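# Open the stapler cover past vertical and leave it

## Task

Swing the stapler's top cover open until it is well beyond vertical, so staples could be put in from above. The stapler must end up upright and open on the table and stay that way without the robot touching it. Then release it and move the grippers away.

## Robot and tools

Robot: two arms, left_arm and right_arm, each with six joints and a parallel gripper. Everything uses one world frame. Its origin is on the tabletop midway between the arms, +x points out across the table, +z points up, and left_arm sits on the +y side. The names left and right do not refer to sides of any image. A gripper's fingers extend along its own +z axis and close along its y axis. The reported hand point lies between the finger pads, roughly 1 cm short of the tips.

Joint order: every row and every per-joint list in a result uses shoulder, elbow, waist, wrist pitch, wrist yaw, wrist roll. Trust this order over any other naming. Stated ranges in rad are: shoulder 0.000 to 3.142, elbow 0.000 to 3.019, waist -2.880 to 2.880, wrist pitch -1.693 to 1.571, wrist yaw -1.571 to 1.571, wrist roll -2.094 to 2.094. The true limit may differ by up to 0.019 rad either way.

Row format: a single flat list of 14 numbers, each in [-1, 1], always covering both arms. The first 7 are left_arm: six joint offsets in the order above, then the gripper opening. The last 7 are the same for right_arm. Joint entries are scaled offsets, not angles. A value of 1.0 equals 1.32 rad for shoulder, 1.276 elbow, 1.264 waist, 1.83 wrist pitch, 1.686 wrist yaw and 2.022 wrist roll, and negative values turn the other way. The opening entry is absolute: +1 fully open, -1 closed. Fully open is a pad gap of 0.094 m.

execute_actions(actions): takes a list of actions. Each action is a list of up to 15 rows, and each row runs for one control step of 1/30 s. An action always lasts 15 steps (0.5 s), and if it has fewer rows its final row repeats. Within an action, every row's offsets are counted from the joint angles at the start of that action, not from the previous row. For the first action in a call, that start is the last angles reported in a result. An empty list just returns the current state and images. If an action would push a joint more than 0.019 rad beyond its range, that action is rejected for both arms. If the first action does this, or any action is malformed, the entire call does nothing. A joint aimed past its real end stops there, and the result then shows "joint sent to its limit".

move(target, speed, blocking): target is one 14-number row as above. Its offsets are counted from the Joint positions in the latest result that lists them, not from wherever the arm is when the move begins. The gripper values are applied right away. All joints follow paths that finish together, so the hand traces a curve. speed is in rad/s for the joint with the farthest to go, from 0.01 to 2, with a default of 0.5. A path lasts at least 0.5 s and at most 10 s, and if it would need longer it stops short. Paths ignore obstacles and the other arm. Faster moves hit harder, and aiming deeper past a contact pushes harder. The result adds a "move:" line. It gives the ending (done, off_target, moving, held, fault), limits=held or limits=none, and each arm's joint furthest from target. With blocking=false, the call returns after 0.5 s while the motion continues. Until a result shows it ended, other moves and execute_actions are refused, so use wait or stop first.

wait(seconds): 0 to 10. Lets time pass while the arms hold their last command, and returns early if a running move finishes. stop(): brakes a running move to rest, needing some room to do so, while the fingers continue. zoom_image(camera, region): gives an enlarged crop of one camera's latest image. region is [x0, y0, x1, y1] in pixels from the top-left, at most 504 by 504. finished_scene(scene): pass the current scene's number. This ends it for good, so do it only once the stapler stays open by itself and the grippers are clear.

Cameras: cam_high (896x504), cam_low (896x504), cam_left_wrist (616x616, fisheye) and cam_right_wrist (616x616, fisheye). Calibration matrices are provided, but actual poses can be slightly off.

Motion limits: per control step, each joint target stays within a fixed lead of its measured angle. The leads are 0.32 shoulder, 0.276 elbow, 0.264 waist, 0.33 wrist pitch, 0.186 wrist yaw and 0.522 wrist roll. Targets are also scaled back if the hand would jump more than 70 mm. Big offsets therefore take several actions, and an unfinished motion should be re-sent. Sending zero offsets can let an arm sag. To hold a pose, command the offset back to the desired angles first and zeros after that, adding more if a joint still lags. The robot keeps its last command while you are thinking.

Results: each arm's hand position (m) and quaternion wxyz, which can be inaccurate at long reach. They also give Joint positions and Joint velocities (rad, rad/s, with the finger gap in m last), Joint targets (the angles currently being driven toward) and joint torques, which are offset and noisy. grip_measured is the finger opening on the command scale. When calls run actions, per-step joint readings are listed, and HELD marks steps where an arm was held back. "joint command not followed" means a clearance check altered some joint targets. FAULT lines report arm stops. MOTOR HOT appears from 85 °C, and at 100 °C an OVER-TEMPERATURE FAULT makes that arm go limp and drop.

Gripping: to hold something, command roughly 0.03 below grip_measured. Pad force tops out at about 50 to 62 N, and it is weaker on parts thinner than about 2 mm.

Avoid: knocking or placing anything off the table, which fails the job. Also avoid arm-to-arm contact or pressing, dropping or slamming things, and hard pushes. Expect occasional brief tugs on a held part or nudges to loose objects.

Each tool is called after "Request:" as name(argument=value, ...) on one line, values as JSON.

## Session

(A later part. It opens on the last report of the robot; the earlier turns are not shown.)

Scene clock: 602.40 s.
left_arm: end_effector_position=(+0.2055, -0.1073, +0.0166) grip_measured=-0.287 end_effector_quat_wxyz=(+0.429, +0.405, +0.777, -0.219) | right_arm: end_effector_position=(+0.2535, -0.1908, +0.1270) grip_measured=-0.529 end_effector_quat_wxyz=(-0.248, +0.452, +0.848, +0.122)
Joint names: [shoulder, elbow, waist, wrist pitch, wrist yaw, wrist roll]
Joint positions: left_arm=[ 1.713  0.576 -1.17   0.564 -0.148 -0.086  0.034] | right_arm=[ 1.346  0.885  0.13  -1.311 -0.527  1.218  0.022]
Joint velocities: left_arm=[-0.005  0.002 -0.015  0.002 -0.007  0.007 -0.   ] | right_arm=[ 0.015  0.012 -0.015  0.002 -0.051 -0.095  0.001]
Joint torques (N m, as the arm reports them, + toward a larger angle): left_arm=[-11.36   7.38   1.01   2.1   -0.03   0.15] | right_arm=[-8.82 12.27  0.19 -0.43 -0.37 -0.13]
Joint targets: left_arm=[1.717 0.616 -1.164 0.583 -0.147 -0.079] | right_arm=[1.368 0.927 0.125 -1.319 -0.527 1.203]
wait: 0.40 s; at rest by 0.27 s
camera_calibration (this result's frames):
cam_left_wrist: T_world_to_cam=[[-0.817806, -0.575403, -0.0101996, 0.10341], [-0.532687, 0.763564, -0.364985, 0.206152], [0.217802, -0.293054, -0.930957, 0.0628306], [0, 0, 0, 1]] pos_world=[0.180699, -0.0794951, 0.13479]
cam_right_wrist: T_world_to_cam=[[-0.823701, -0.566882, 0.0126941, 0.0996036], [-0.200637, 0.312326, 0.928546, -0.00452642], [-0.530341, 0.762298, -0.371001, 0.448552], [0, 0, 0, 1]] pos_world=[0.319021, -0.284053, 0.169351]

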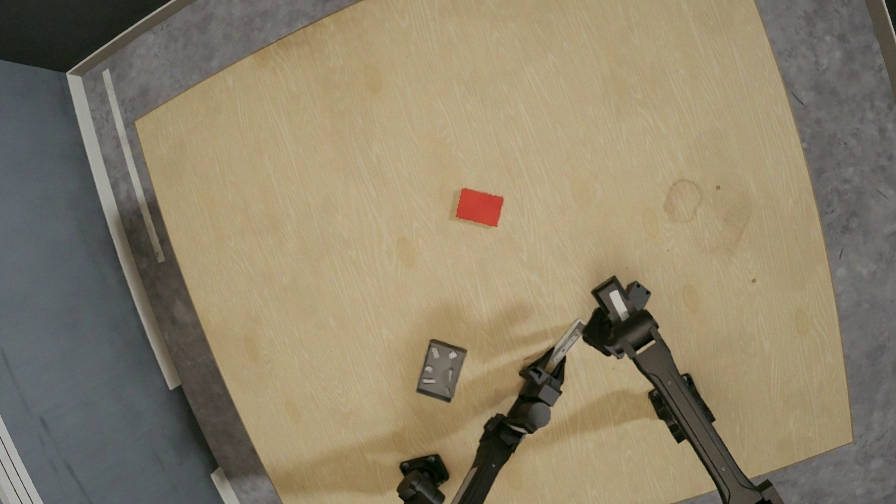

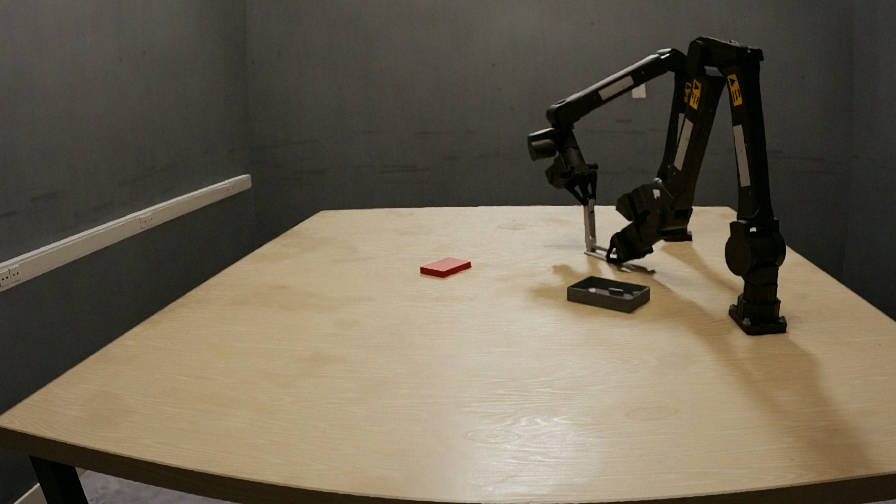

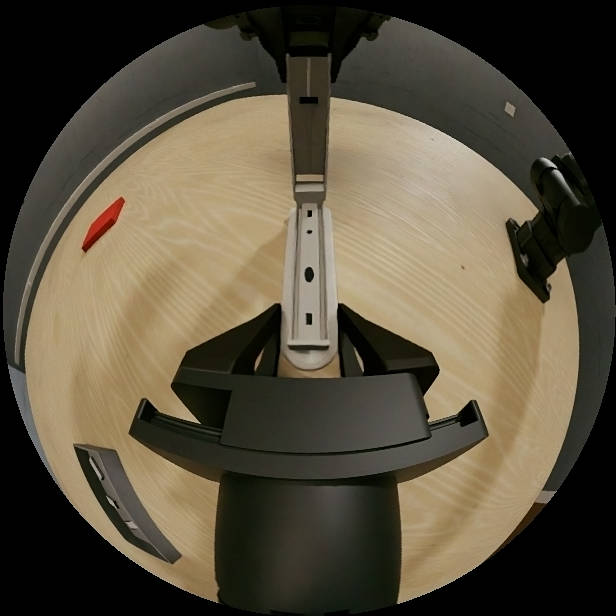

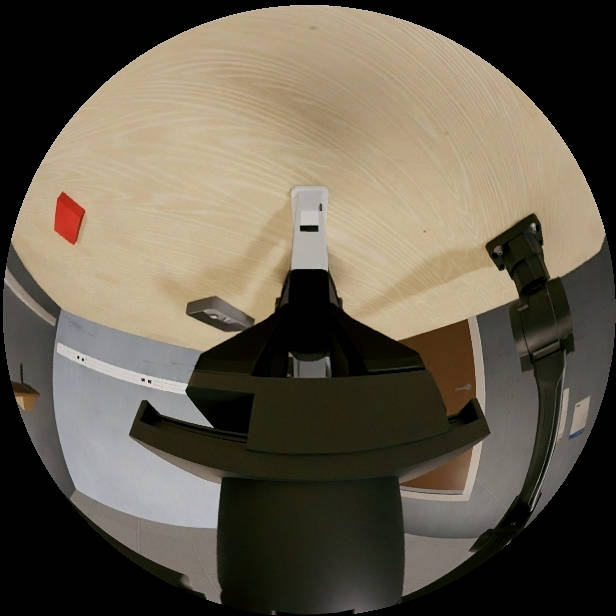

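Request:
execute_actions(actions=[[[0.003,0.0313,0.0047,0.0104,0.0006,0.0035,-0.32,0.0198,0.0339,-0.0081,-0.0064,-0.0036,-0.0105,-0.56],[0.003,0.0313,0.0047,0.0104,0.0006,0.0035,-0.32,0.0244,0.0355,-0.0131,-0.0093,-0.0080,-0.0159,-0.56],[0.003,0.0313,0.0047,0.0104,0.0006,0.0035,-0.32,0.0306,0.0376,-0.0198,-0.0132,-0.0140,-0.0230,-0.56],[0.003,0.0313,0.0047,0.0104,0.0006,0.0035,-0.32,0.0375,0.0399,-0.0274,-0.0176,-0.0207,-0.0311,-0.56],[0.003,0.0313,0.0047,0.0104,0.0006,0.0035,-0.32,0.0453,0.0425,-0.0358,-0.0225,-0.0281,-0.0400,-0.56],[0.003,0.0313,0.0047,0.0104,0.0006,0.0035,-0.32,0.0530,0.0451,-0.0442,-0.0274,-0.0356,-0.0490,-0.56],[0.003,0.0313,0.0047,0.0104,0.0006,0.0035,-0.32,0.0607,0.0477,-0.0526,-0.0323,-0.0430,-0.0579,-0.56],[0.003,0.0313,0.0047,0.0104,0.0006,0.0035,-0.32,0.0684,0.0503,-0.0610,-0.0372,-0.0504,-0.0669,-0.56],[0.003,0.0313,0.0047,0.0104,0.0006,0.0035,-0.32,0.0754,0.0526,-0.0685,-0.0416,-0.0571,-0.0749,-0.56],[0.003,0.0313,0.0047,0.0104,0.0006,0.0035,-0.32,0.0815,0.0547,-0.0753,-0.0456,-0.0631,-0.0821,-0.56],[0.003,0.0313,0.0047,0.0104,0.0006,0.0035,-0.32,0.0870,0.0565,-0.0811,-0.0490,-0.0683,-0.0883,-0.56],[0.003,0.0313,0.0047,0.0104,0.0006,0.0035,-0.32,0.0908,0.0578,-0.0853,-0.0514,-0.0720,-0.0928,-0.56],[0.003,0.0313,0.0047,0.0104,0.0006,0.0035,-0.32,0.0939,0.0588,-0.0887,-0.0534,-0.0750,-0.0964,-0.56]],[[0.003,0.0313,0.0047,0.0104,0.0006,0.0035,-0.32,0.0220,0.0341,-0.0083,-0.0081,-0.0042,-0.0148,-0.56],[0.003,0.0313,0.0047,0.0104,0.0006,0.0035,-0.32,0.0278,0.0359,-0.0126,-0.0120,-0.0077,-0.0205,-0.56],[0.003,0.0313,0.0047,0.0104,0.0006,0.0035,-0.32,0.0354,0.0383,-0.0182,-0.0171,-0.0125,-0.0282,-0.56],[0.003,0.0313,0.0047,0.0104,0.0006,0.0035,-0.32,0.0440,0.0410,-0.0245,-0.0229,-0.0178,-0.0369,-0.56],[0.003,0.0313,0.0047,0.0104,0.0006,0.0035,-0.32,0.0535,0.0440,-0.0316,-0.0294,-0.0237,-0.0465,-0.56],[0.003,0.0313,0.0047,0.0104,0.0006,0.0035,-0.32,0.0631,0.0470,-0.0386,-0.0359,-0.0297,-0.0562,-0.56],[0.003,0.0313,0.0047,0.0104,0.0006,0.0035,-0.32,0.0726,0.0499,-0.0457,-0.0423,-0.0356,-0.0658,-0.56],[0.003,0.0313,0.0047,0.0104,0.0006,0.0035,-0.32,0.0822,0.0529,-0.0527,-0.0488,-0.0415,-0.0754,-0.56],[0.003,0.0313,0.0047,0.0104,0.0006,0.0035,-0.32,0.0908,0.0556,-0.0591,-0.0546,-0.0469,-0.0841,-0.56],[0.003,0.0313,0.0047,0.0104,0.0006,0.0035,-0.32,0.0984,0.0580,-0.0647,-0.0598,-0.0516,-0.0918,-0.56],[0.003,0.0313,0.0047,0.0104,0.0006,0.0035,-0.32,0.1051,0.0601,-0.0697,-0.0643,-0.0558,-0.0985,-0.56],[0.003,0.0313,0.0047,0.0104,0.0006,0.0035,-0.32,0.1099,0.0616,-0.0732,-0.0675,-0.0587,-0.1033,-0.56],[0.003,0.0313,0.0047,0.0104,0.0006,0.0035,-0.32,0.1137,0.0628,-0.0760,-0.0701,-0.0611,-0.1072,-0.56]]])

Request:
wait(seconds=0.4)

Scene clock: 622.23 s.
left_arm: end_effector_position=(+0.2054, -0.1073, +0.0166) grip_measured=-0.287 end_effector_quat_wxyz=(+0.429, +0.405, +0.777, -0.219) | right_arm: end_effector_position=(+0.2714, -0.2153, +0.1209) grip_measured=-0.529 end_effector_quat_wxyz=(-0.393, +0.426, +0.792, +0.193)
Joint names: [shoulder, elbow, waist, wrist pitch, wrist yaw, wrist roll]
Joint positions: left_arm=[ 1.713  0.576 -1.17   0.564 -0.147 -0.086  0.034] | right_arm=[ 1.57   0.956 -0.065 -1.524 -0.751  0.857  0.022]
Joint velocities: left_arm=[-0.005 -0.002 -0.015  0.002 -0.051 -0.022 -0.001] | right_arm=[ 0.093 -0.002 -0.063 -0.105 -0.11  -0.198 -0.   ]
Joint torques (N m, as the arm reports them, + toward a larger angle): left_arm=[-11.55   7.4    0.66   2.08  -0.02   0.14] | right_arm=[-11.31  10.7    0.09  -0.58  -0.55   0.13]
Joint targets: left_arm=[1.717 0.616 -1.164 0.583 -0.146 -0.079] | right_arm=[1.595 0.997 -0.072 -1.532 -0.754 0.833]
Step readings (joint positions; steps 1 to 15: 1st action; 16 to 30: 2nd action):
0: left_arm=[1.713 0.576 -1.170 0.564 -0.148 -0.086] | right_arm=[1.346 0.885 0.130 -1.311 -0.527 1.218]
1: left_arm=[1.713 0.576 -1.170 0.564 -0.148 -0.086] | right_arm=[1.346 0.885 0.130 -1.311 -0.528 1.217]
2: left_arm=[1.713 0.576 -1.170 0.564 -0.148 -0.086] | right_arm=[1.347 0.885 0.129 -1.312 -0.530 1.214]
4: left_arm=[1.713 0.576 -1.170 0.564 -0.148 -0.086] | right_arm=[1.354 0.888 0.121 -1.319 -0.541 1.202]
8: left_arm=[1.713 0.576 -1.170 0.564 -0.147 -0.086] | right_arm=[1.390 0.900 0.081 -1.352 -0.588 1.147]
15: left_arm=[1.713 0.576 -1.170 0.564 -0.147 -0.086] | right_arm=[1.445 0.917 0.024 -1.404 -0.651 1.049]
16: left_arm=[1.713 0.576 -1.170 0.564 -0.147 -0.086] | right_arm=[1.447 0.917 0.023 -1.406 -0.653 1.044]
17: left_arm=[1.713 0.576 -1.170 0.564 -0.147 -0.086] | right_arm=[1.449 0.918 0.022 -1.408 -0.655 1.038]
19: left_arm=[1.713 0.576 -1.170 0.564 -0.147 -0.086] | right_arm=[1.457 0.921 0.016 -1.418 -0.664 1.024]
23: left_arm=[1.713 0.576 -1.170 0.564 -0.147 -0.086] | right_arm=[1.500 0.936 -0.016 -1.457 -0.699 0.966]
30: Joint positions above
camera_calibration (this result's frames):
cam_left_wrist: T_world_to_cam=[[-0.817878, -0.575311, -0.00967381, 0.10336], [-0.532762, 0.763526, -0.364956, 0.206158], [0.21735, -0.293336, -0.930974, 0.0628904], [0, 0, 0, 1]] pos_world=[0.1807, -0.0794948, 0.134788]
cam_right_wrist: T_world_to_cam=[[-0.823964, -0.566187, 0.0227009, 0.0995307], [-0.000983663, 0.0414913, 0.999138, -0.108605], [-0.566641, 0.823232, -0.0347443, 0.456705], [0, 0, 0, 1]] pos_world=[0.340691, -0.315115, 0.12212]

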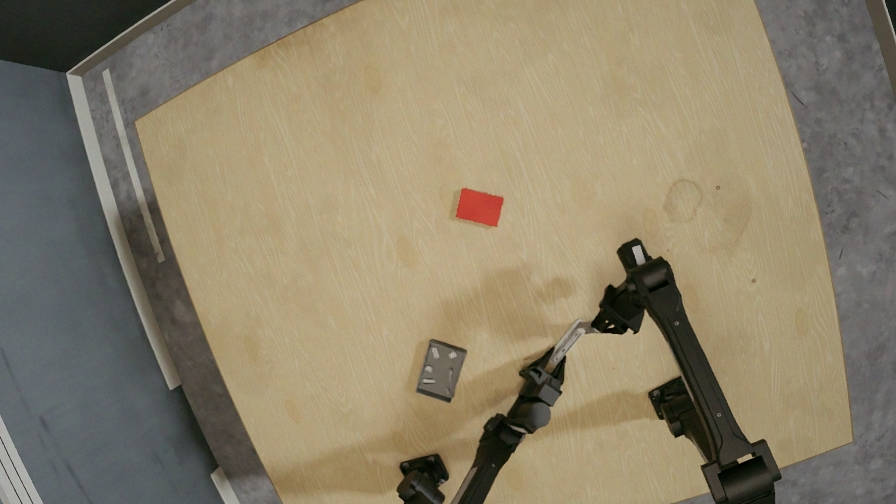

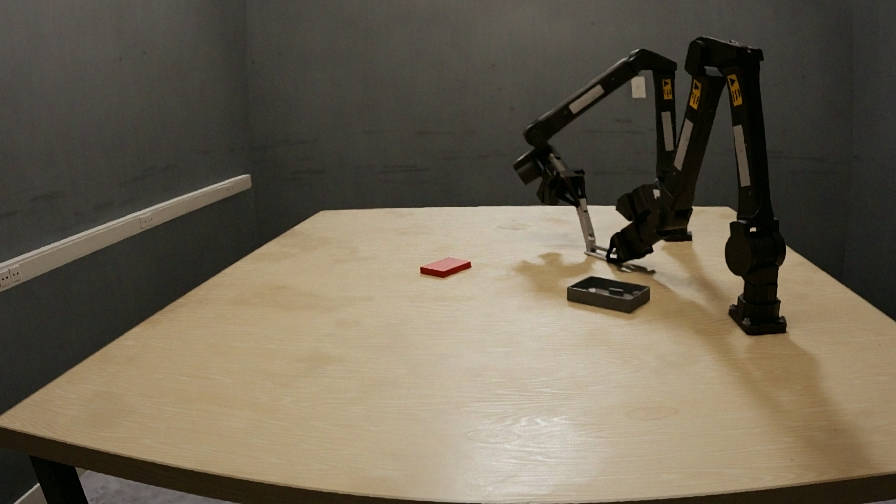

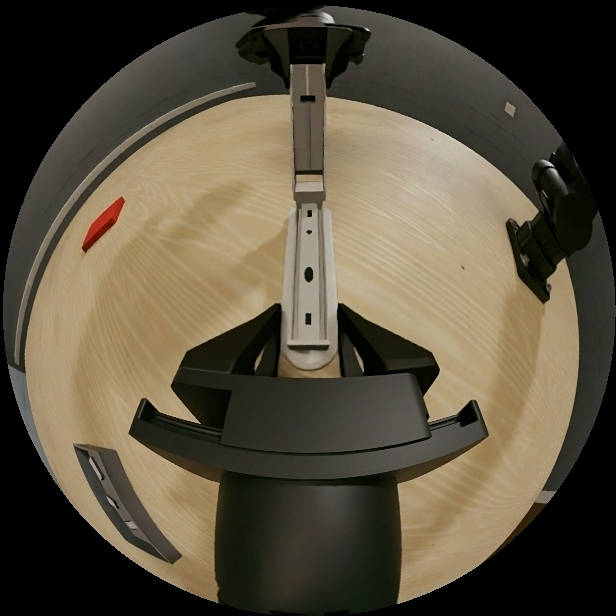

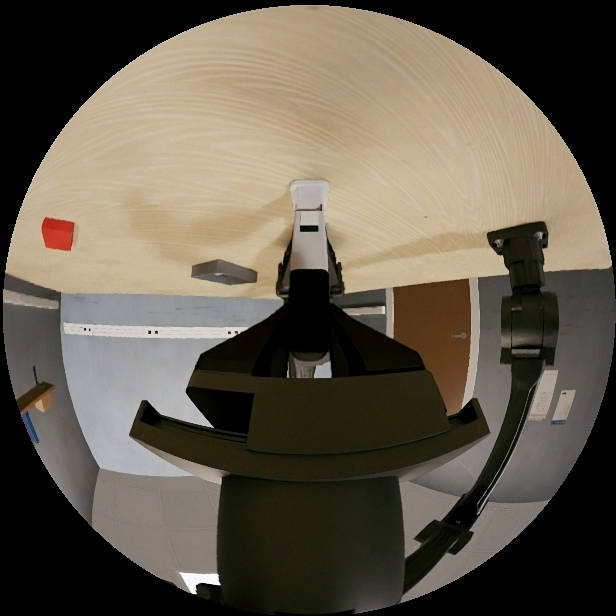

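Scene clock: 622.63 s.
left_arm: end_effector_position=(+0.2054, -0.1073, +0.0166) grip_measured=-0.287 end_effector_quat_wxyz=(+0.429, +0.405, +0.777, -0.219) | right_arm: end_effector_position=(+0.2712, -0.2155, +0.1209) grip_measured=-0.529 end_effector_quat_wxyz=(-0.393, +0.423, +0.793, +0.195)
Joint names: [shoulder, elbow, waist, wrist pitch, wrist yaw, wrist roll]
Joint positions: left_arm=[ 1.713  0.576 -1.17   0.564 -0.147 -0.086  0.034] | right_arm=[ 1.572  0.956 -0.066 -1.527 -0.752  0.844  0.022]
Joint velocities: left_arm=[-0.005 -0.017 -0.024 -0.007  0.022  0.007 -0.001] | right_arm=[-0.015  0.002 -0.005 -0.012 -0.007 -0.022  0.   ]
Joint torques (N m, as the arm reports them, + toward a larger angle): left_arm=[-11.45   7.41   0.94   2.13   0.     0.14] | right_arm=[-11.46  10.81   0.11  -0.87  -0.56  -0.1 ]
Joint targets: left_arm=[1.717 0.616 -1.164 0.583 -0.146 -0.079] | right_arm=[1.595 0.997 -0.072 -1.532 -0.754 0.833]
wait: 0.40 s; at rest by 0.27 s
camera_calibration (this result's frames):
cam_left_wrist: T_world_to_cam=[[-0.817878, -0.575311, -0.00967381, 0.10336], [-0.532762, 0.763526, -0.364956, 0.206158], [0.21735, -0.293336, -0.930974, 0.0628904], [0, 0, 0, 1]] pos_world=[0.1807, -0.0794948, 0.134788]
cam_right_wrist: T_world_to_cam=[[-0.820748, -0.571039, 0.0169452, 0.0980038], [-0.0040045, 0.0354111, 0.999365, -0.109157], [-0.571277, 0.820159, -0.0313503, 0.456942], [0, 0, 0, 1]] pos_world=[0.34104, -0.314936, 0.121752]

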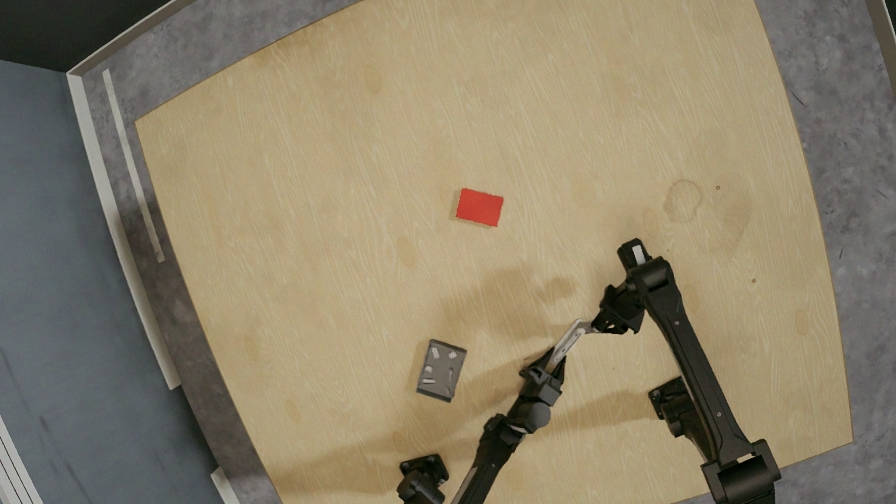

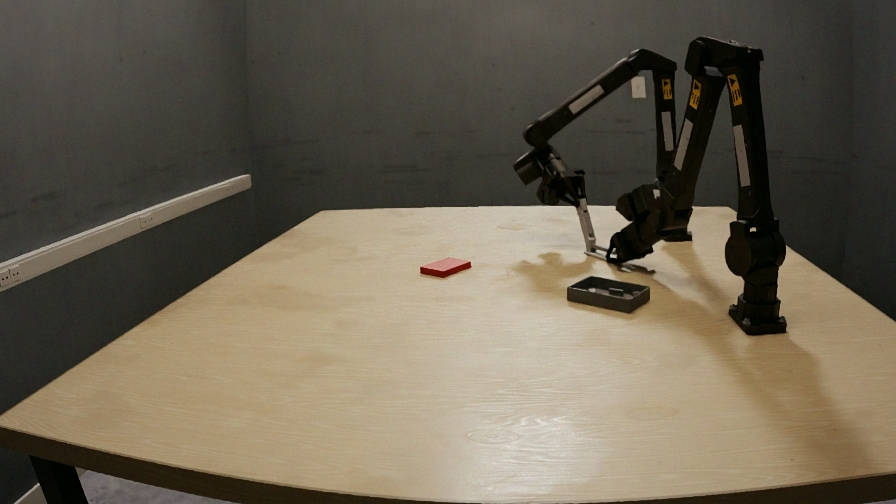

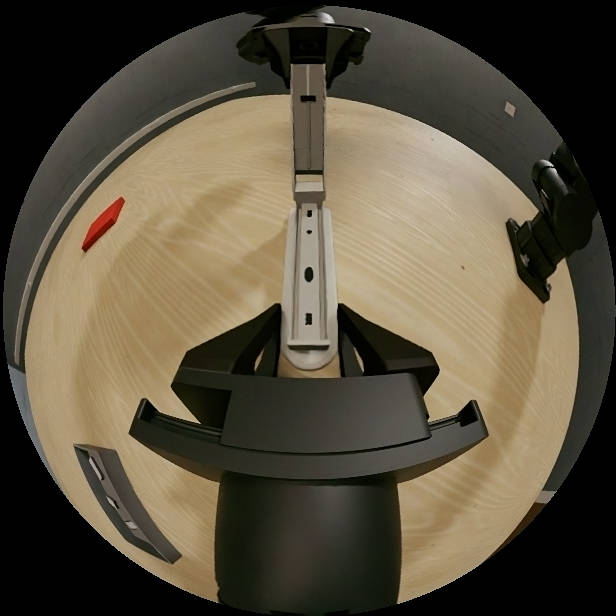

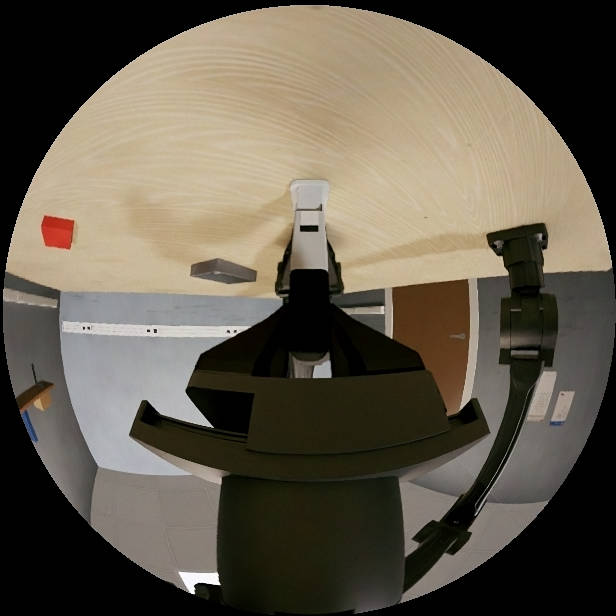

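Request:
execute_actions(actions=[[[0.003,0.0313,0.0047,0.0104,0.0006,0.0035,-0.32,0.0197,0.0328,-0.0059,-0.0041,-0.0022,-0.0081,-0.56],[0.003,0.0313,0.0047,0.0104,0.0006,0.0035,-0.32,0.0235,0.0340,-0.0079,-0.0065,-0.0037,-0.0117,-0.56],[0.003,0.0313,0.0047,0.0104,0.0006,0.0035,-0.32,0.0289,0.0356,-0.0106,-0.0099,-0.0060,-0.0168,-0.56],[0.003,0.0313,0.0047,0.0104,0.0006,0.0035,-0.32,0.0350,0.0375,-0.0138,-0.0137,-0.0085,-0.0226,-0.56],[0.003,0.0313,0.0047,0.0104,0.0006,0.0035,-0.32,0.0419,0.0396,-0.0174,-0.0180,-0.0114,-0.0292,-0.56],[0.003,0.0313,0.0047,0.0104,0.0006,0.0035,-0.32,0.0488,0.0417,-0.0209,-0.0223,-0.0142,-0.0357,-0.56],[0.003,0.0313,0.0047,0.0104,0.0006,0.0035,-0.32,0.0557,0.0438,-0.0245,-0.0266,-0.0171,-0.0423,-0.56],[0.003,0.0313,0.0047,0.0104,0.0006,0.0035,-0.32,0.0626,0.0458,-0.0281,-0.0309,-0.0200,-0.0488,-0.56],[0.003,0.0313,0.0047,0.0104,0.0006,0.0035,-0.32,0.0695,0.0479,-0.0316,-0.0352,-0.0228,-0.0553,-0.56],[0.003,0.0313,0.0047,0.0104,0.0006,0.0035,-0.32,0.0756,0.0498,-0.0348,-0.0390,-0.0254,-0.0612,-0.56],[0.003,0.0313,0.0047,0.0104,0.0006,0.0035,-0.32,0.0810,0.0514,-0.0376,-0.0424,-0.0276,-0.0662,-0.56],[0.003,0.0313,0.0047,0.0104,0.0006,0.0035,-0.32,0.0856,0.0528,-0.0399,-0.0452,-0.0295,-0.0706,-0.56],[0.003,0.0313,0.0047,0.0104,0.0006,0.0035,-0.32,0.0894,0.0540,-0.0419,-0.0476,-0.0311,-0.0742,-0.56],[0.003,0.0313,0.0047,0.0104,0.0006,0.0035,-0.32,0.0925,0.0549,-0.0435,-0.0495,-0.0324,-0.0771,-0.56],[0.003,0.0313,0.0047,0.0104,0.0006,0.0035,-0.32,0.0940,0.0554,-0.0443,-0.0505,-0.0330,-0.0786,-0.56]]])

Request:
wait(seconds=0.5)

Scene clock: 638.10 s.
left_arm: end_effector_position=(+0.2055, -0.1073, +0.0166) grip_measured=-0.287 end_effector_quat_wxyz=(+0.429, +0.405, +0.777, -0.219) | right_arm: end_effector_position=(+0.2770, -0.2225, +0.1167) grip_measured=-0.529 end_effector_quat_wxyz=(-0.437, +0.412, +0.770, +0.216)
Joint names: [shoulder, elbow, waist, wrist pitch, wrist yaw, wrist roll]
Joint positions: left_arm=[ 1.713  0.576 -1.17   0.564 -0.148 -0.086  0.034] | right_arm=[ 1.661  0.985 -0.112 -1.613 -0.8    0.718  0.022]
Joint velocities: left_arm=[-0.005 -0.002 -0.015 -0.012 -0.051  0.007  0.001] | right_arm=[ 0.122  0.032 -0.054 -0.12  -0.11  -0.227 -0.001]
Joint torques (N m, as the arm reports them, + toward a larger angle): left_arm=[-11.41   7.34   1.11   2.05  -0.01   0.14] | right_arm=[-11.48  10.25   0.06  -0.87  -0.63   0.  ]
Joint targets: left_arm=[1.717 0.616 -1.164 0.583 -0.146 -0.079] | right_arm=[1.696 1.027 -0.122 -1.619 -0.807 0.685]
Step readings (joint positions):
0: left_arm=[1.713 0.576 -1.170 0.564 -0.147 -0.086] | right_arm=[1.572 0.956 -0.066 -1.527 -0.752 0.844]
1: left_arm=[1.713 0.576 -1.170 0.564 -0.147 -0.086] | right_arm=[1.572 0.956 -0.066 -1.527 -0.752 0.844]
2: left_arm=[1.713 0.576 -1.170 0.564 -0.147 -0.086] | right_arm=[1.572 0.956 -0.066 -1.528 -0.752 0.842]
4: left_arm=[1.713 0.576 -1.170 0.564 -0.147 -0.086] | right_arm=[1.577 0.958 -0.068 -1.532 -0.755 0.834]
8: left_arm=[1.713 0.576 -1.170 0.564 -0.148 -0.086] | right_arm=[1.607 0.969 -0.083 -1.560 -0.771 0.799]
15: Joint positions above
camera_calibration (this result's frames):
cam_left_wrist: T_world_to_cam=[[-0.817691, -0.575572, -0.00987768, 0.103362], [-0.532939, 0.763387, -0.364988, 0.206184], [0.217617, -0.293183, -0.93096, 0.0628546], [0, 0, 0, 1]] pos_world=[0.180724, -0.0794781, 0.134791]
cam_right_wrist: T_world_to_cam=[[-0.820929, -0.570665, 0.0204366, 0.0985786], [0.0615731, -0.052882, 0.996701, -0.142133], [-0.567702, 0.819478, 0.0785499, 0.451903], [0, 0, 0, 1]] pos_world=[0.346223, -0.321585, 0.104152]

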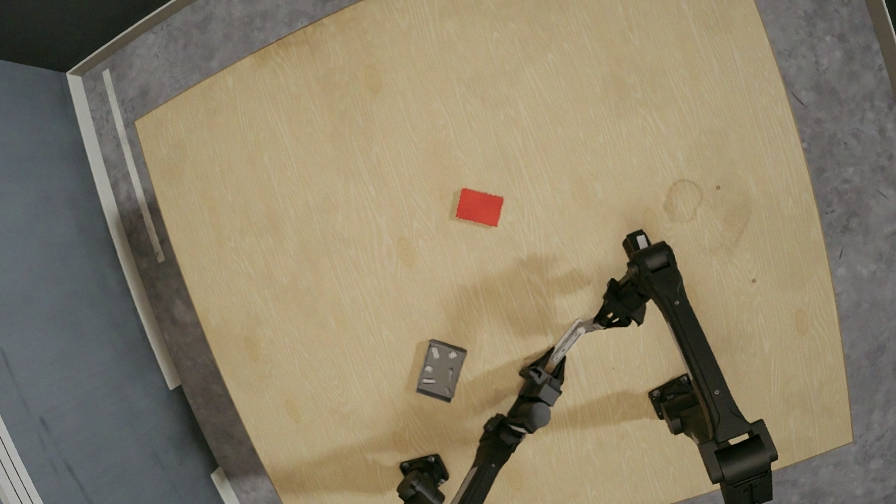

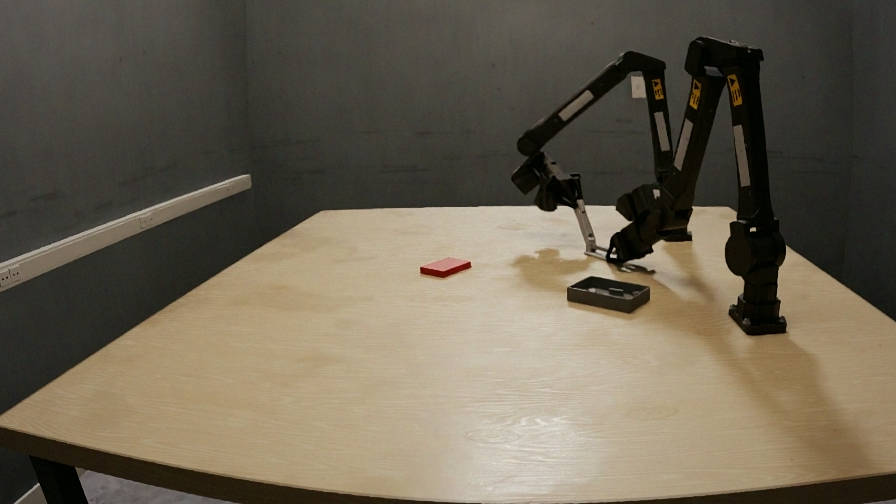

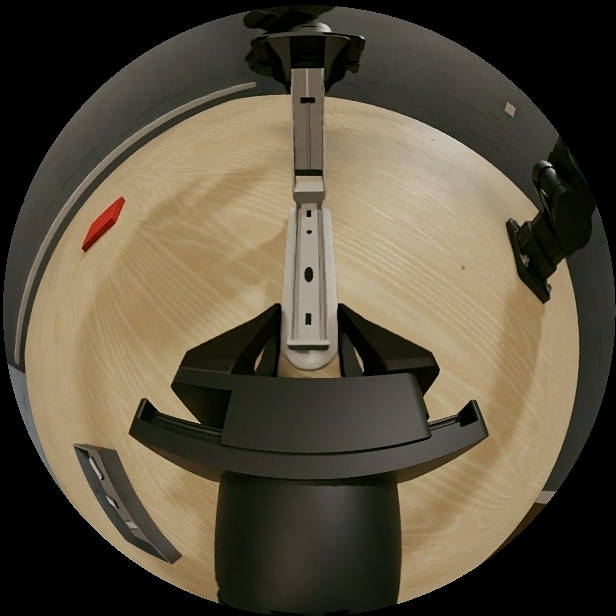

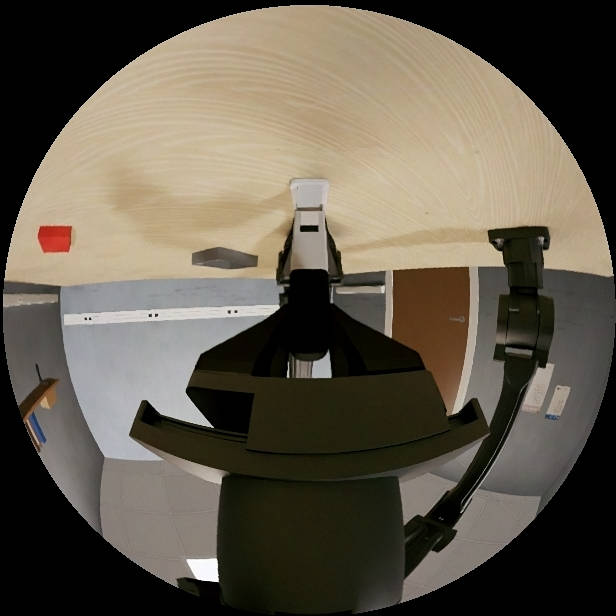

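Scene clock: 638.60 s.
left_arm: end_effector_position=(+0.2055, -0.1073, +0.0166) grip_measured=-0.287 end_effector_quat_wxyz=(+0.429, +0.405, +0.777, -0.219) | right_arm: end_effector_position=(+0.2770, -0.2230, +0.1165) grip_measured=-0.529 end_effector_quat_wxyz=(-0.440, +0.408, +0.769, +0.219)
Joint names: [shoulder, elbow, waist, wrist pitch, wrist yaw, wrist roll]
Joint positions: left_arm=[ 1.713  0.576 -1.17   0.564 -0.148 -0.086  0.034] | right_arm=[ 1.668  0.986 -0.115 -1.621 -0.803  0.701  0.022]
Joint velocities: left_arm=[-0.005  0.002 -0.015 -0.017 -0.051 -0.022 -0.   ] | right_arm=[ 0.005 -0.017 -0.005  0.002 -0.037 -0.007 -0.   ]
Joint torques (N m, as the arm reports them, + toward a larger angle): left_arm=[-11.43   7.41   1.1    2.1    0.03   0.14] | right_arm=[-11.9   10.19   0.05  -0.88  -0.65  -0.15]
Joint targets: left_arm=[1.717 0.616 -1.164 0.583 -0.146 -0.079] | right_arm=[1.696 1.027 -0.122 -1.619 -0.807 0.685]
wait: 0.50 s; at rest by 0.30 s
camera_calibration (this result's frames):
cam_left_wrist: T_world_to_cam=[[-0.817691, -0.575572, -0.00987768, 0.103362], [-0.532939, 0.763387, -0.364988, 0.206184], [0.217617, -0.293183, -0.93096, 0.0628546], [0, 0, 0, 1]] pos_world=[0.180724, -0.0794781, 0.134791]
cam_right_wrist: T_world_to_cam=[[-0.818684, -0.574047, 0.0150583, 0.0975671], [0.0620399, -0.0623487, 0.996124, -0.144119], [-0.570884, 0.816445, 0.0866577, 0.451694], [0, 0, 0, 1]] pos_world=[0.346682, -0.32176, 0.102948]

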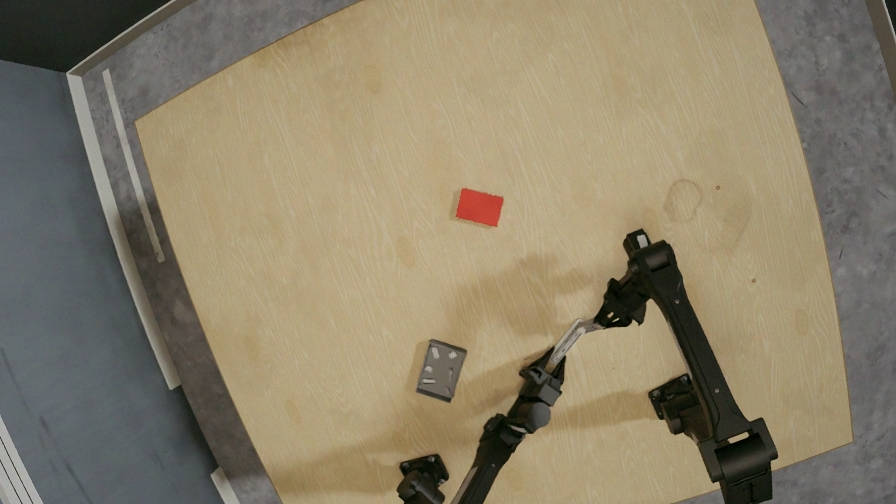

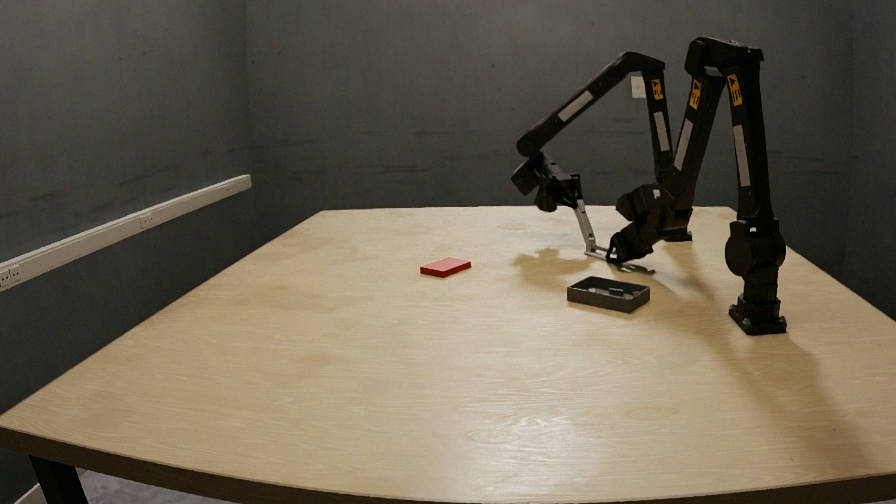

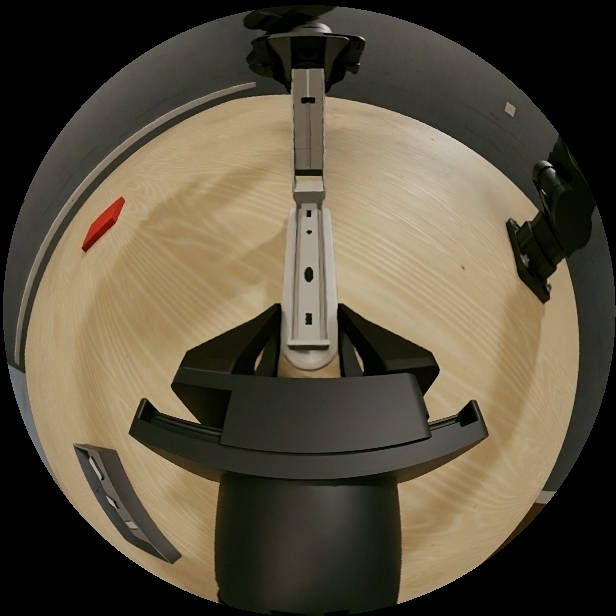

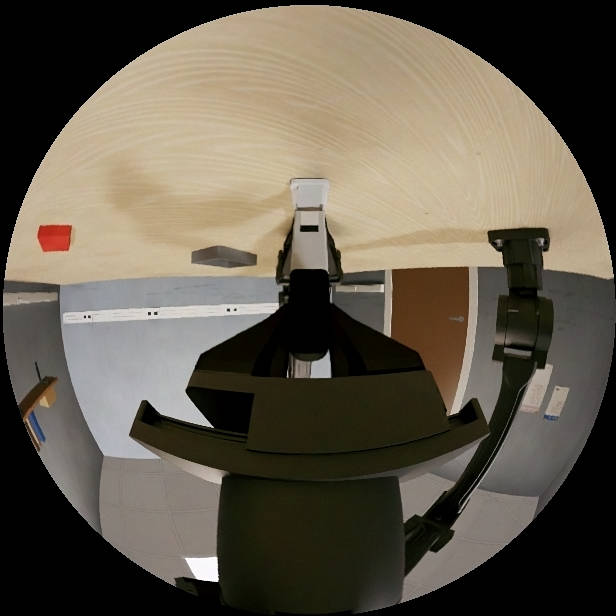

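Request:
execute_actions(actions=[[[0.003,0.0313,0.0047,0.0104,0.0006,0.0035,-0.32,0.016,0.0321,-0.004,0.0,-0.0012,-0.005,-0.545],[0.003,0.0313,0.0047,0.0104,0.0006,0.0035,-0.32,0.014,0.0321,-0.003,0.0,-0.0012,-0.004,-0.53],[0.003,0.0313,0.0047,0.0104,0.0006,0.0035,-0.32,0.0125,0.0321,-0.0024,0.0,-0.0012,-0.004,-0.515],[0.003,0.0313,0.0047,0.0104,0.0006,0.0035,-0.32,0.0114,0.0321,-0.0024,0.0,-0.0012,-0.004,-0.49],[0.003,0.0313,0.0047,0.0104,0.0006,0.0035,-0.32,0.0114,0.0321,-0.0024,0.0,-0.0012,-0.004,-0.45],[0.003,0.0313,0.0047,0.0104,0.0006,0.0035,-0.32,0.0114,0.0321,-0.0024,0.0,-0.0012,-0.004,-0.4],[0.003,0.0313,0.0047,0.0104,0.0006,0.0035,-0.32,0.0114,0.0321,-0.0024,0.0,-0.0012,-0.004,-0.33],[0.003,0.0313,0.0047,0.0104,0.0006,0.0035,-0.32,0.0114,0.0321,-0.0024,0.0,-0.0012,-0.004,-0.25],[0.003,0.0313,0.0047,0.0104,0.0006,0.0035,-0.32,0.0114,0.0321,-0.0024,0.0,-0.0012,-0.004,-0.17],[0.003,0.0313,0.0047,0.0104,0.0006,0.0035,-0.32,0.0114,0.0321,-0.0024,0.0,-0.0012,-0.004,-0.09],[0.003,0.0313,0.0047,0.0104,0.0006,0.0035,-0.3,0.0114,0.0321,-0.0024,0.0,-0.0012,-0.004,-0.01],[0.003,0.0313,0.0047,0.0104,0.0006,0.0035,-0.28,0.0114,0.0321,-0.0024,0.0,-0.0012,-0.004,0.07],[0.003,0.0313,0.0047,0.0104,0.0006,0.0035,-0.24,0.0114,0.0321,-0.0024,0.0,-0.0012,-0.004,0.14],[0.003,0.0313,0.0047,0.0104,0.0006,0.0035,-0.17,0.0114,0.0321,-0.0024,0.0,-0.0012,-0.004,0.2],[0.003,0.0313,0.0047,0.0104,0.0006,0.0035,-0.08,0.0114,0.0321,-0.0024,0.0,-0.0012,-0.004,0.2]]])

Scene clock: 660.10 s.
left_arm: end_effector_position=(+0.2055, -0.1073, +0.0166) grip_measured=-0.126 end_effector_quat_wxyz=(+0.429, +0.405, +0.777, -0.219) | right_arm: end_effector_position=(+0.2798, -0.2229, +0.1177) grip_measured=+0.191 end_effector_quat_wxyz=(-0.437, +0.408, +0.771, +0.221)
Joint names: [shoulder, elbow, waist, wrist pitch, wrist yaw, wrist roll]
Joint positions: left_arm=[ 1.713  0.576 -1.17   0.564 -0.148 -0.086  0.041] | right_arm=[ 1.668  0.993 -0.115 -1.621 -0.803  0.701  0.056]
Joint velocities: left_arm=[ 0.005 -0.012 -0.015 -0.012 -0.037 -0.037  0.091] | right_arm=[-0.005 -0.007 -0.015  0.002  0.007 -0.037  0.016]
Joint torques (N m, as the arm reports them, + toward a larger angle): left_arm=[-10.85   7.36   1.23   2.26  -0.01   0.15] | right_arm=[-13.14   9.44   0.43  -0.93  -0.54  -0.05]
Joint targets: left_arm=[1.717 0.616 -1.164 0.583 -0.147 -0.079] | right_arm=[1.683 1.027 -0.118 -1.621 -0.805 0.693]
Step readings (joint positions):
0: left_arm=[1.713 0.576 -1.170 0.564 -0.148 -0.086] | right_arm=[1.668 0.986 -0.115 -1.621 -0.803 0.701]
1: left_arm=[1.713 0.576 -1.170 0.564 -0.148 -0.086] | right_arm=[1.668 0.986 -0.115 -1.621 -0.803 0.701]
2: left_arm=[1.713 0.576 -1.170 0.564 -0.148 -0.086] | right_arm=[1.668 0.986 -0.115 -1.621 -0.803 0.701]
4: left_arm=[1.713 0.576 -1.170 0.564 -0.148 -0.086] | right_arm=[1.668 0.986 -0.115 -1.621 -0.803 0.701]
8: left_arm=[1.713 0.576 -1.170 0.564 -0.148 -0.086] | right_arm=[1.668 0.991 -0.115 -1.621 -0.803 0.701]
15: Joint positions above
camera_calibration (this result's frames):
cam_left_wrist: T_world_to_cam=[[-0.817505, -0.575833, -0.0100815, 0.103365], [-0.533115, 0.763249, -0.36502, 0.206211], [0.217885, -0.293031, -0.930945, 0.0628189], [0, 0, 0, 1]] pos_world=[0.180748, -0.0794613, 0.134794]
cam_right_wrist: T_world_to_cam=[[-0.818655, -0.574216, 0.00893123, 0.100528], [0.0549538, -0.0628478, 0.996509, -0.143721], [-0.57165, 0.816288, 0.083006, 0.453643], [0, 0, 0, 1]] pos_world=[0.34952, -0.321611, 0.104667]

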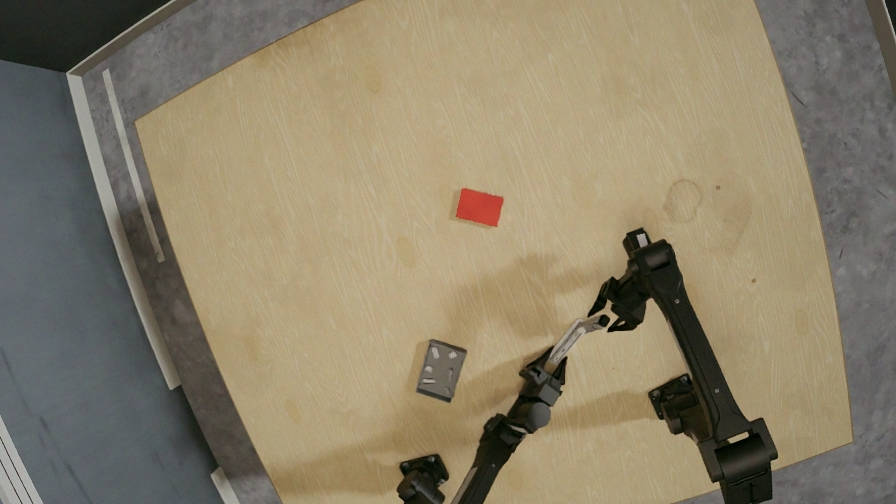

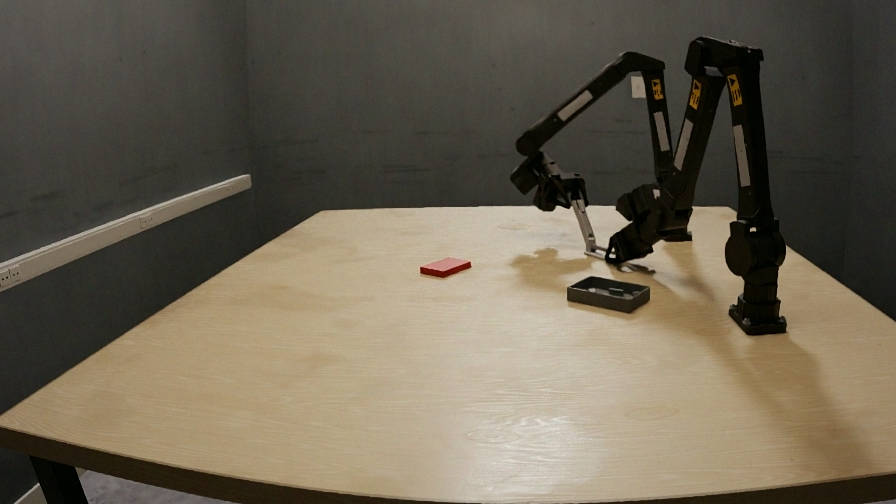

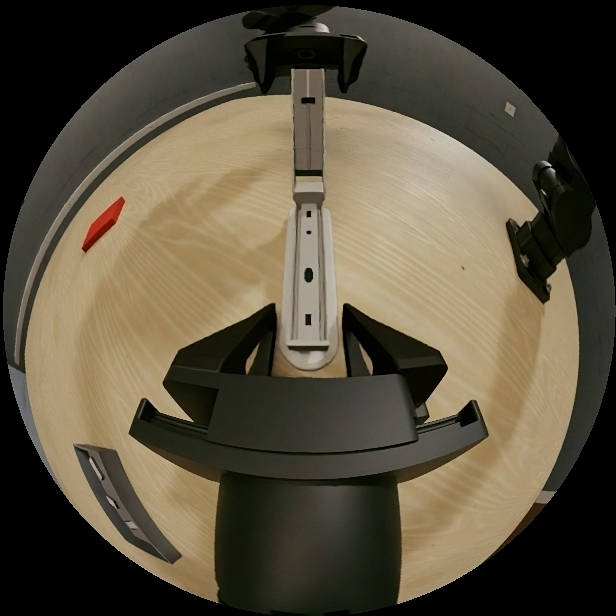

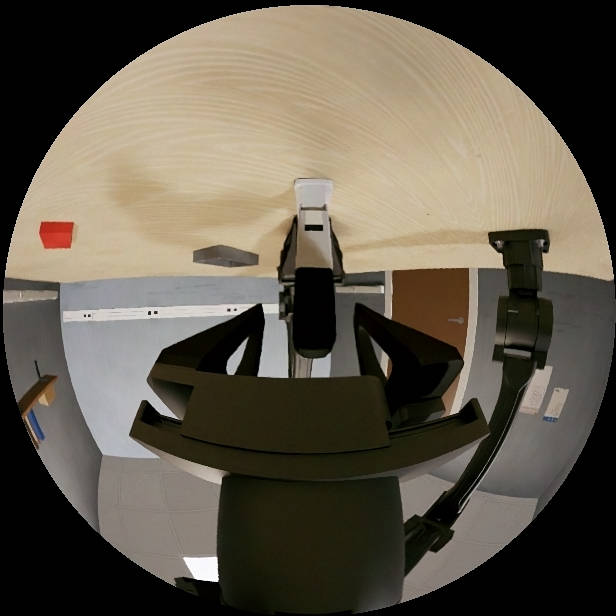

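Request:
move(target=[-0.29,0.0313,0.0,0.0104,0.0,0.0,0.5,-0.3,0.0235,-0.14,0.0,0.0,0.0,0.2], speed=0.6)

Scene clock: 667.77 s.
left_arm: end_effector_position=(+0.2086, -0.1138, +0.2080) grip_measured=+0.498 end_effector_quat_wxyz=(+0.555, +0.341, +0.690, -0.316) | right_arm: end_effector_position=(+0.2821, -0.2729, +0.2268) grip_measured=+0.198 end_effector_quat_wxyz=(-0.250, +0.422, +0.807, +0.328)
Joint names: [shoulder, elbow, waist, wrist pitch, wrist yaw, wrist roll]
Joint positions: left_arm=[ 1.328  0.576 -1.17   0.565 -0.148 -0.086  0.07 ] | right_arm=[ 1.263  0.993 -0.288 -1.621 -0.803  0.701  0.056]
Joint velocities: left_arm=[-0.015  0.002 -0.015  0.002  0.007  0.066 -0.   ] | right_arm=[-0.024 -0.017  0.015 -0.002  0.081  0.007 -0.   ]
Joint torques (N m, as the arm reports them, + toward a larger angle): left_arm=[-8.87  9.85  0.66  2.2  -0.02  0.09] | right_arm=[-9.44 11.63  0.4  -0.28 -0.57 -0.01]
Joint targets: left_arm=[1.331 0.616 -1.170 0.583 -0.148 -0.086] | right_arm=[1.272 1.023 -0.292 -1.621 -0.803 0.701]
move: off_target (left_arm, right_arm); limits=none; left_arm: farthest joint: the elbow, 0.040 radians from its target (0.040 radians at the start); right_arm: farthest joint: the elbow, 0.030 radians from its target (0.030 radians at the start)
camera_calibration (this result's frames):
cam_left_wrist: T_world_to_cam=[[-0.821232, -0.567981, 0.0545487, 0.0923022], [-0.445207, 0.578038, -0.683858, 0.309582], [0.356888, -0.585892, -0.727573, 0.133801], [0, 0, 0, 1]] pos_world=[0.165878, -0.048131, 0.304025]
cam_right_wrist: T_world_to_cam=[[-0.841298, -0.432368, -0.324461, 0.193452], [-0.350166, -0.0213835, 0.936443, -0.11647], [-0.411827, 0.901443, -0.133411, 0.513977], [0, 0, 0, 1]] pos_world=[0.333637, -0.382169, 0.240406]

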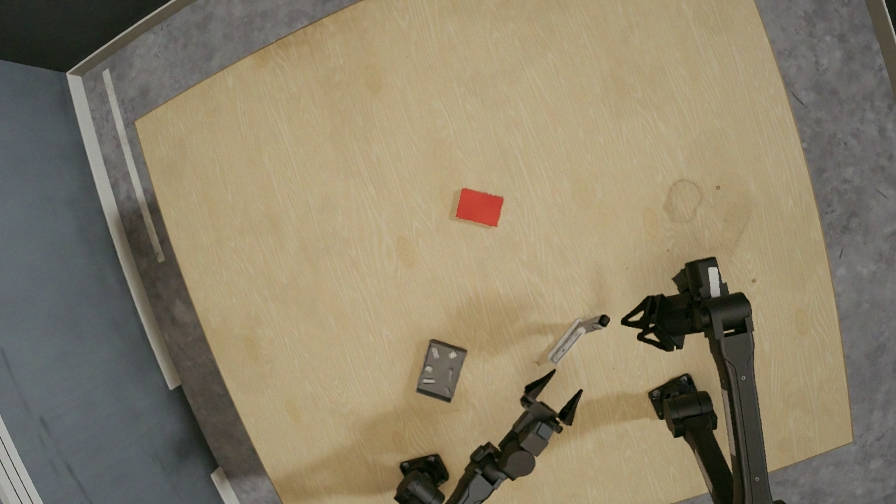

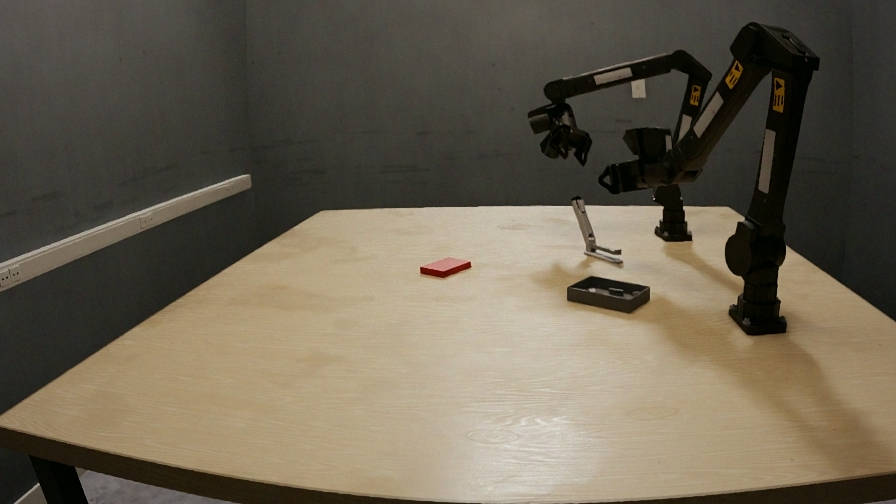

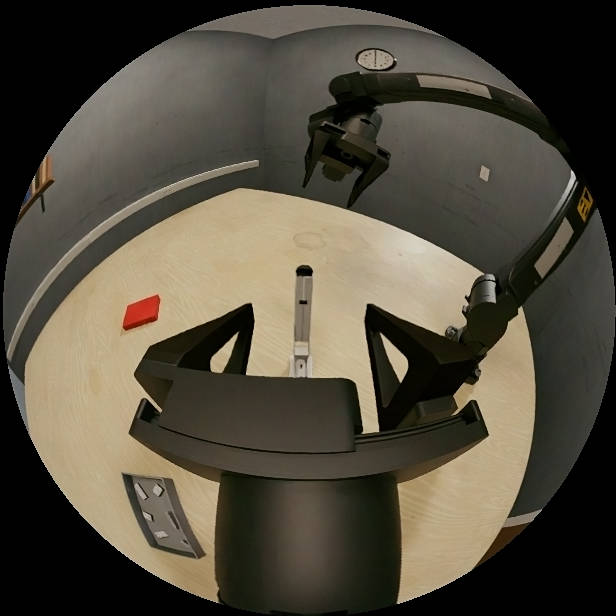

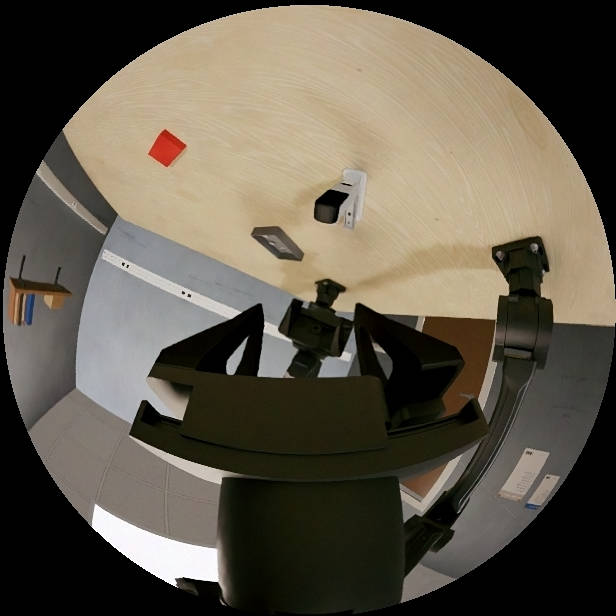

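The stapler is standing on the table with its cover open past upright, and both arms are clear of it.

Request:
finished_scene(scene=2)

The scene is finished: the task was done.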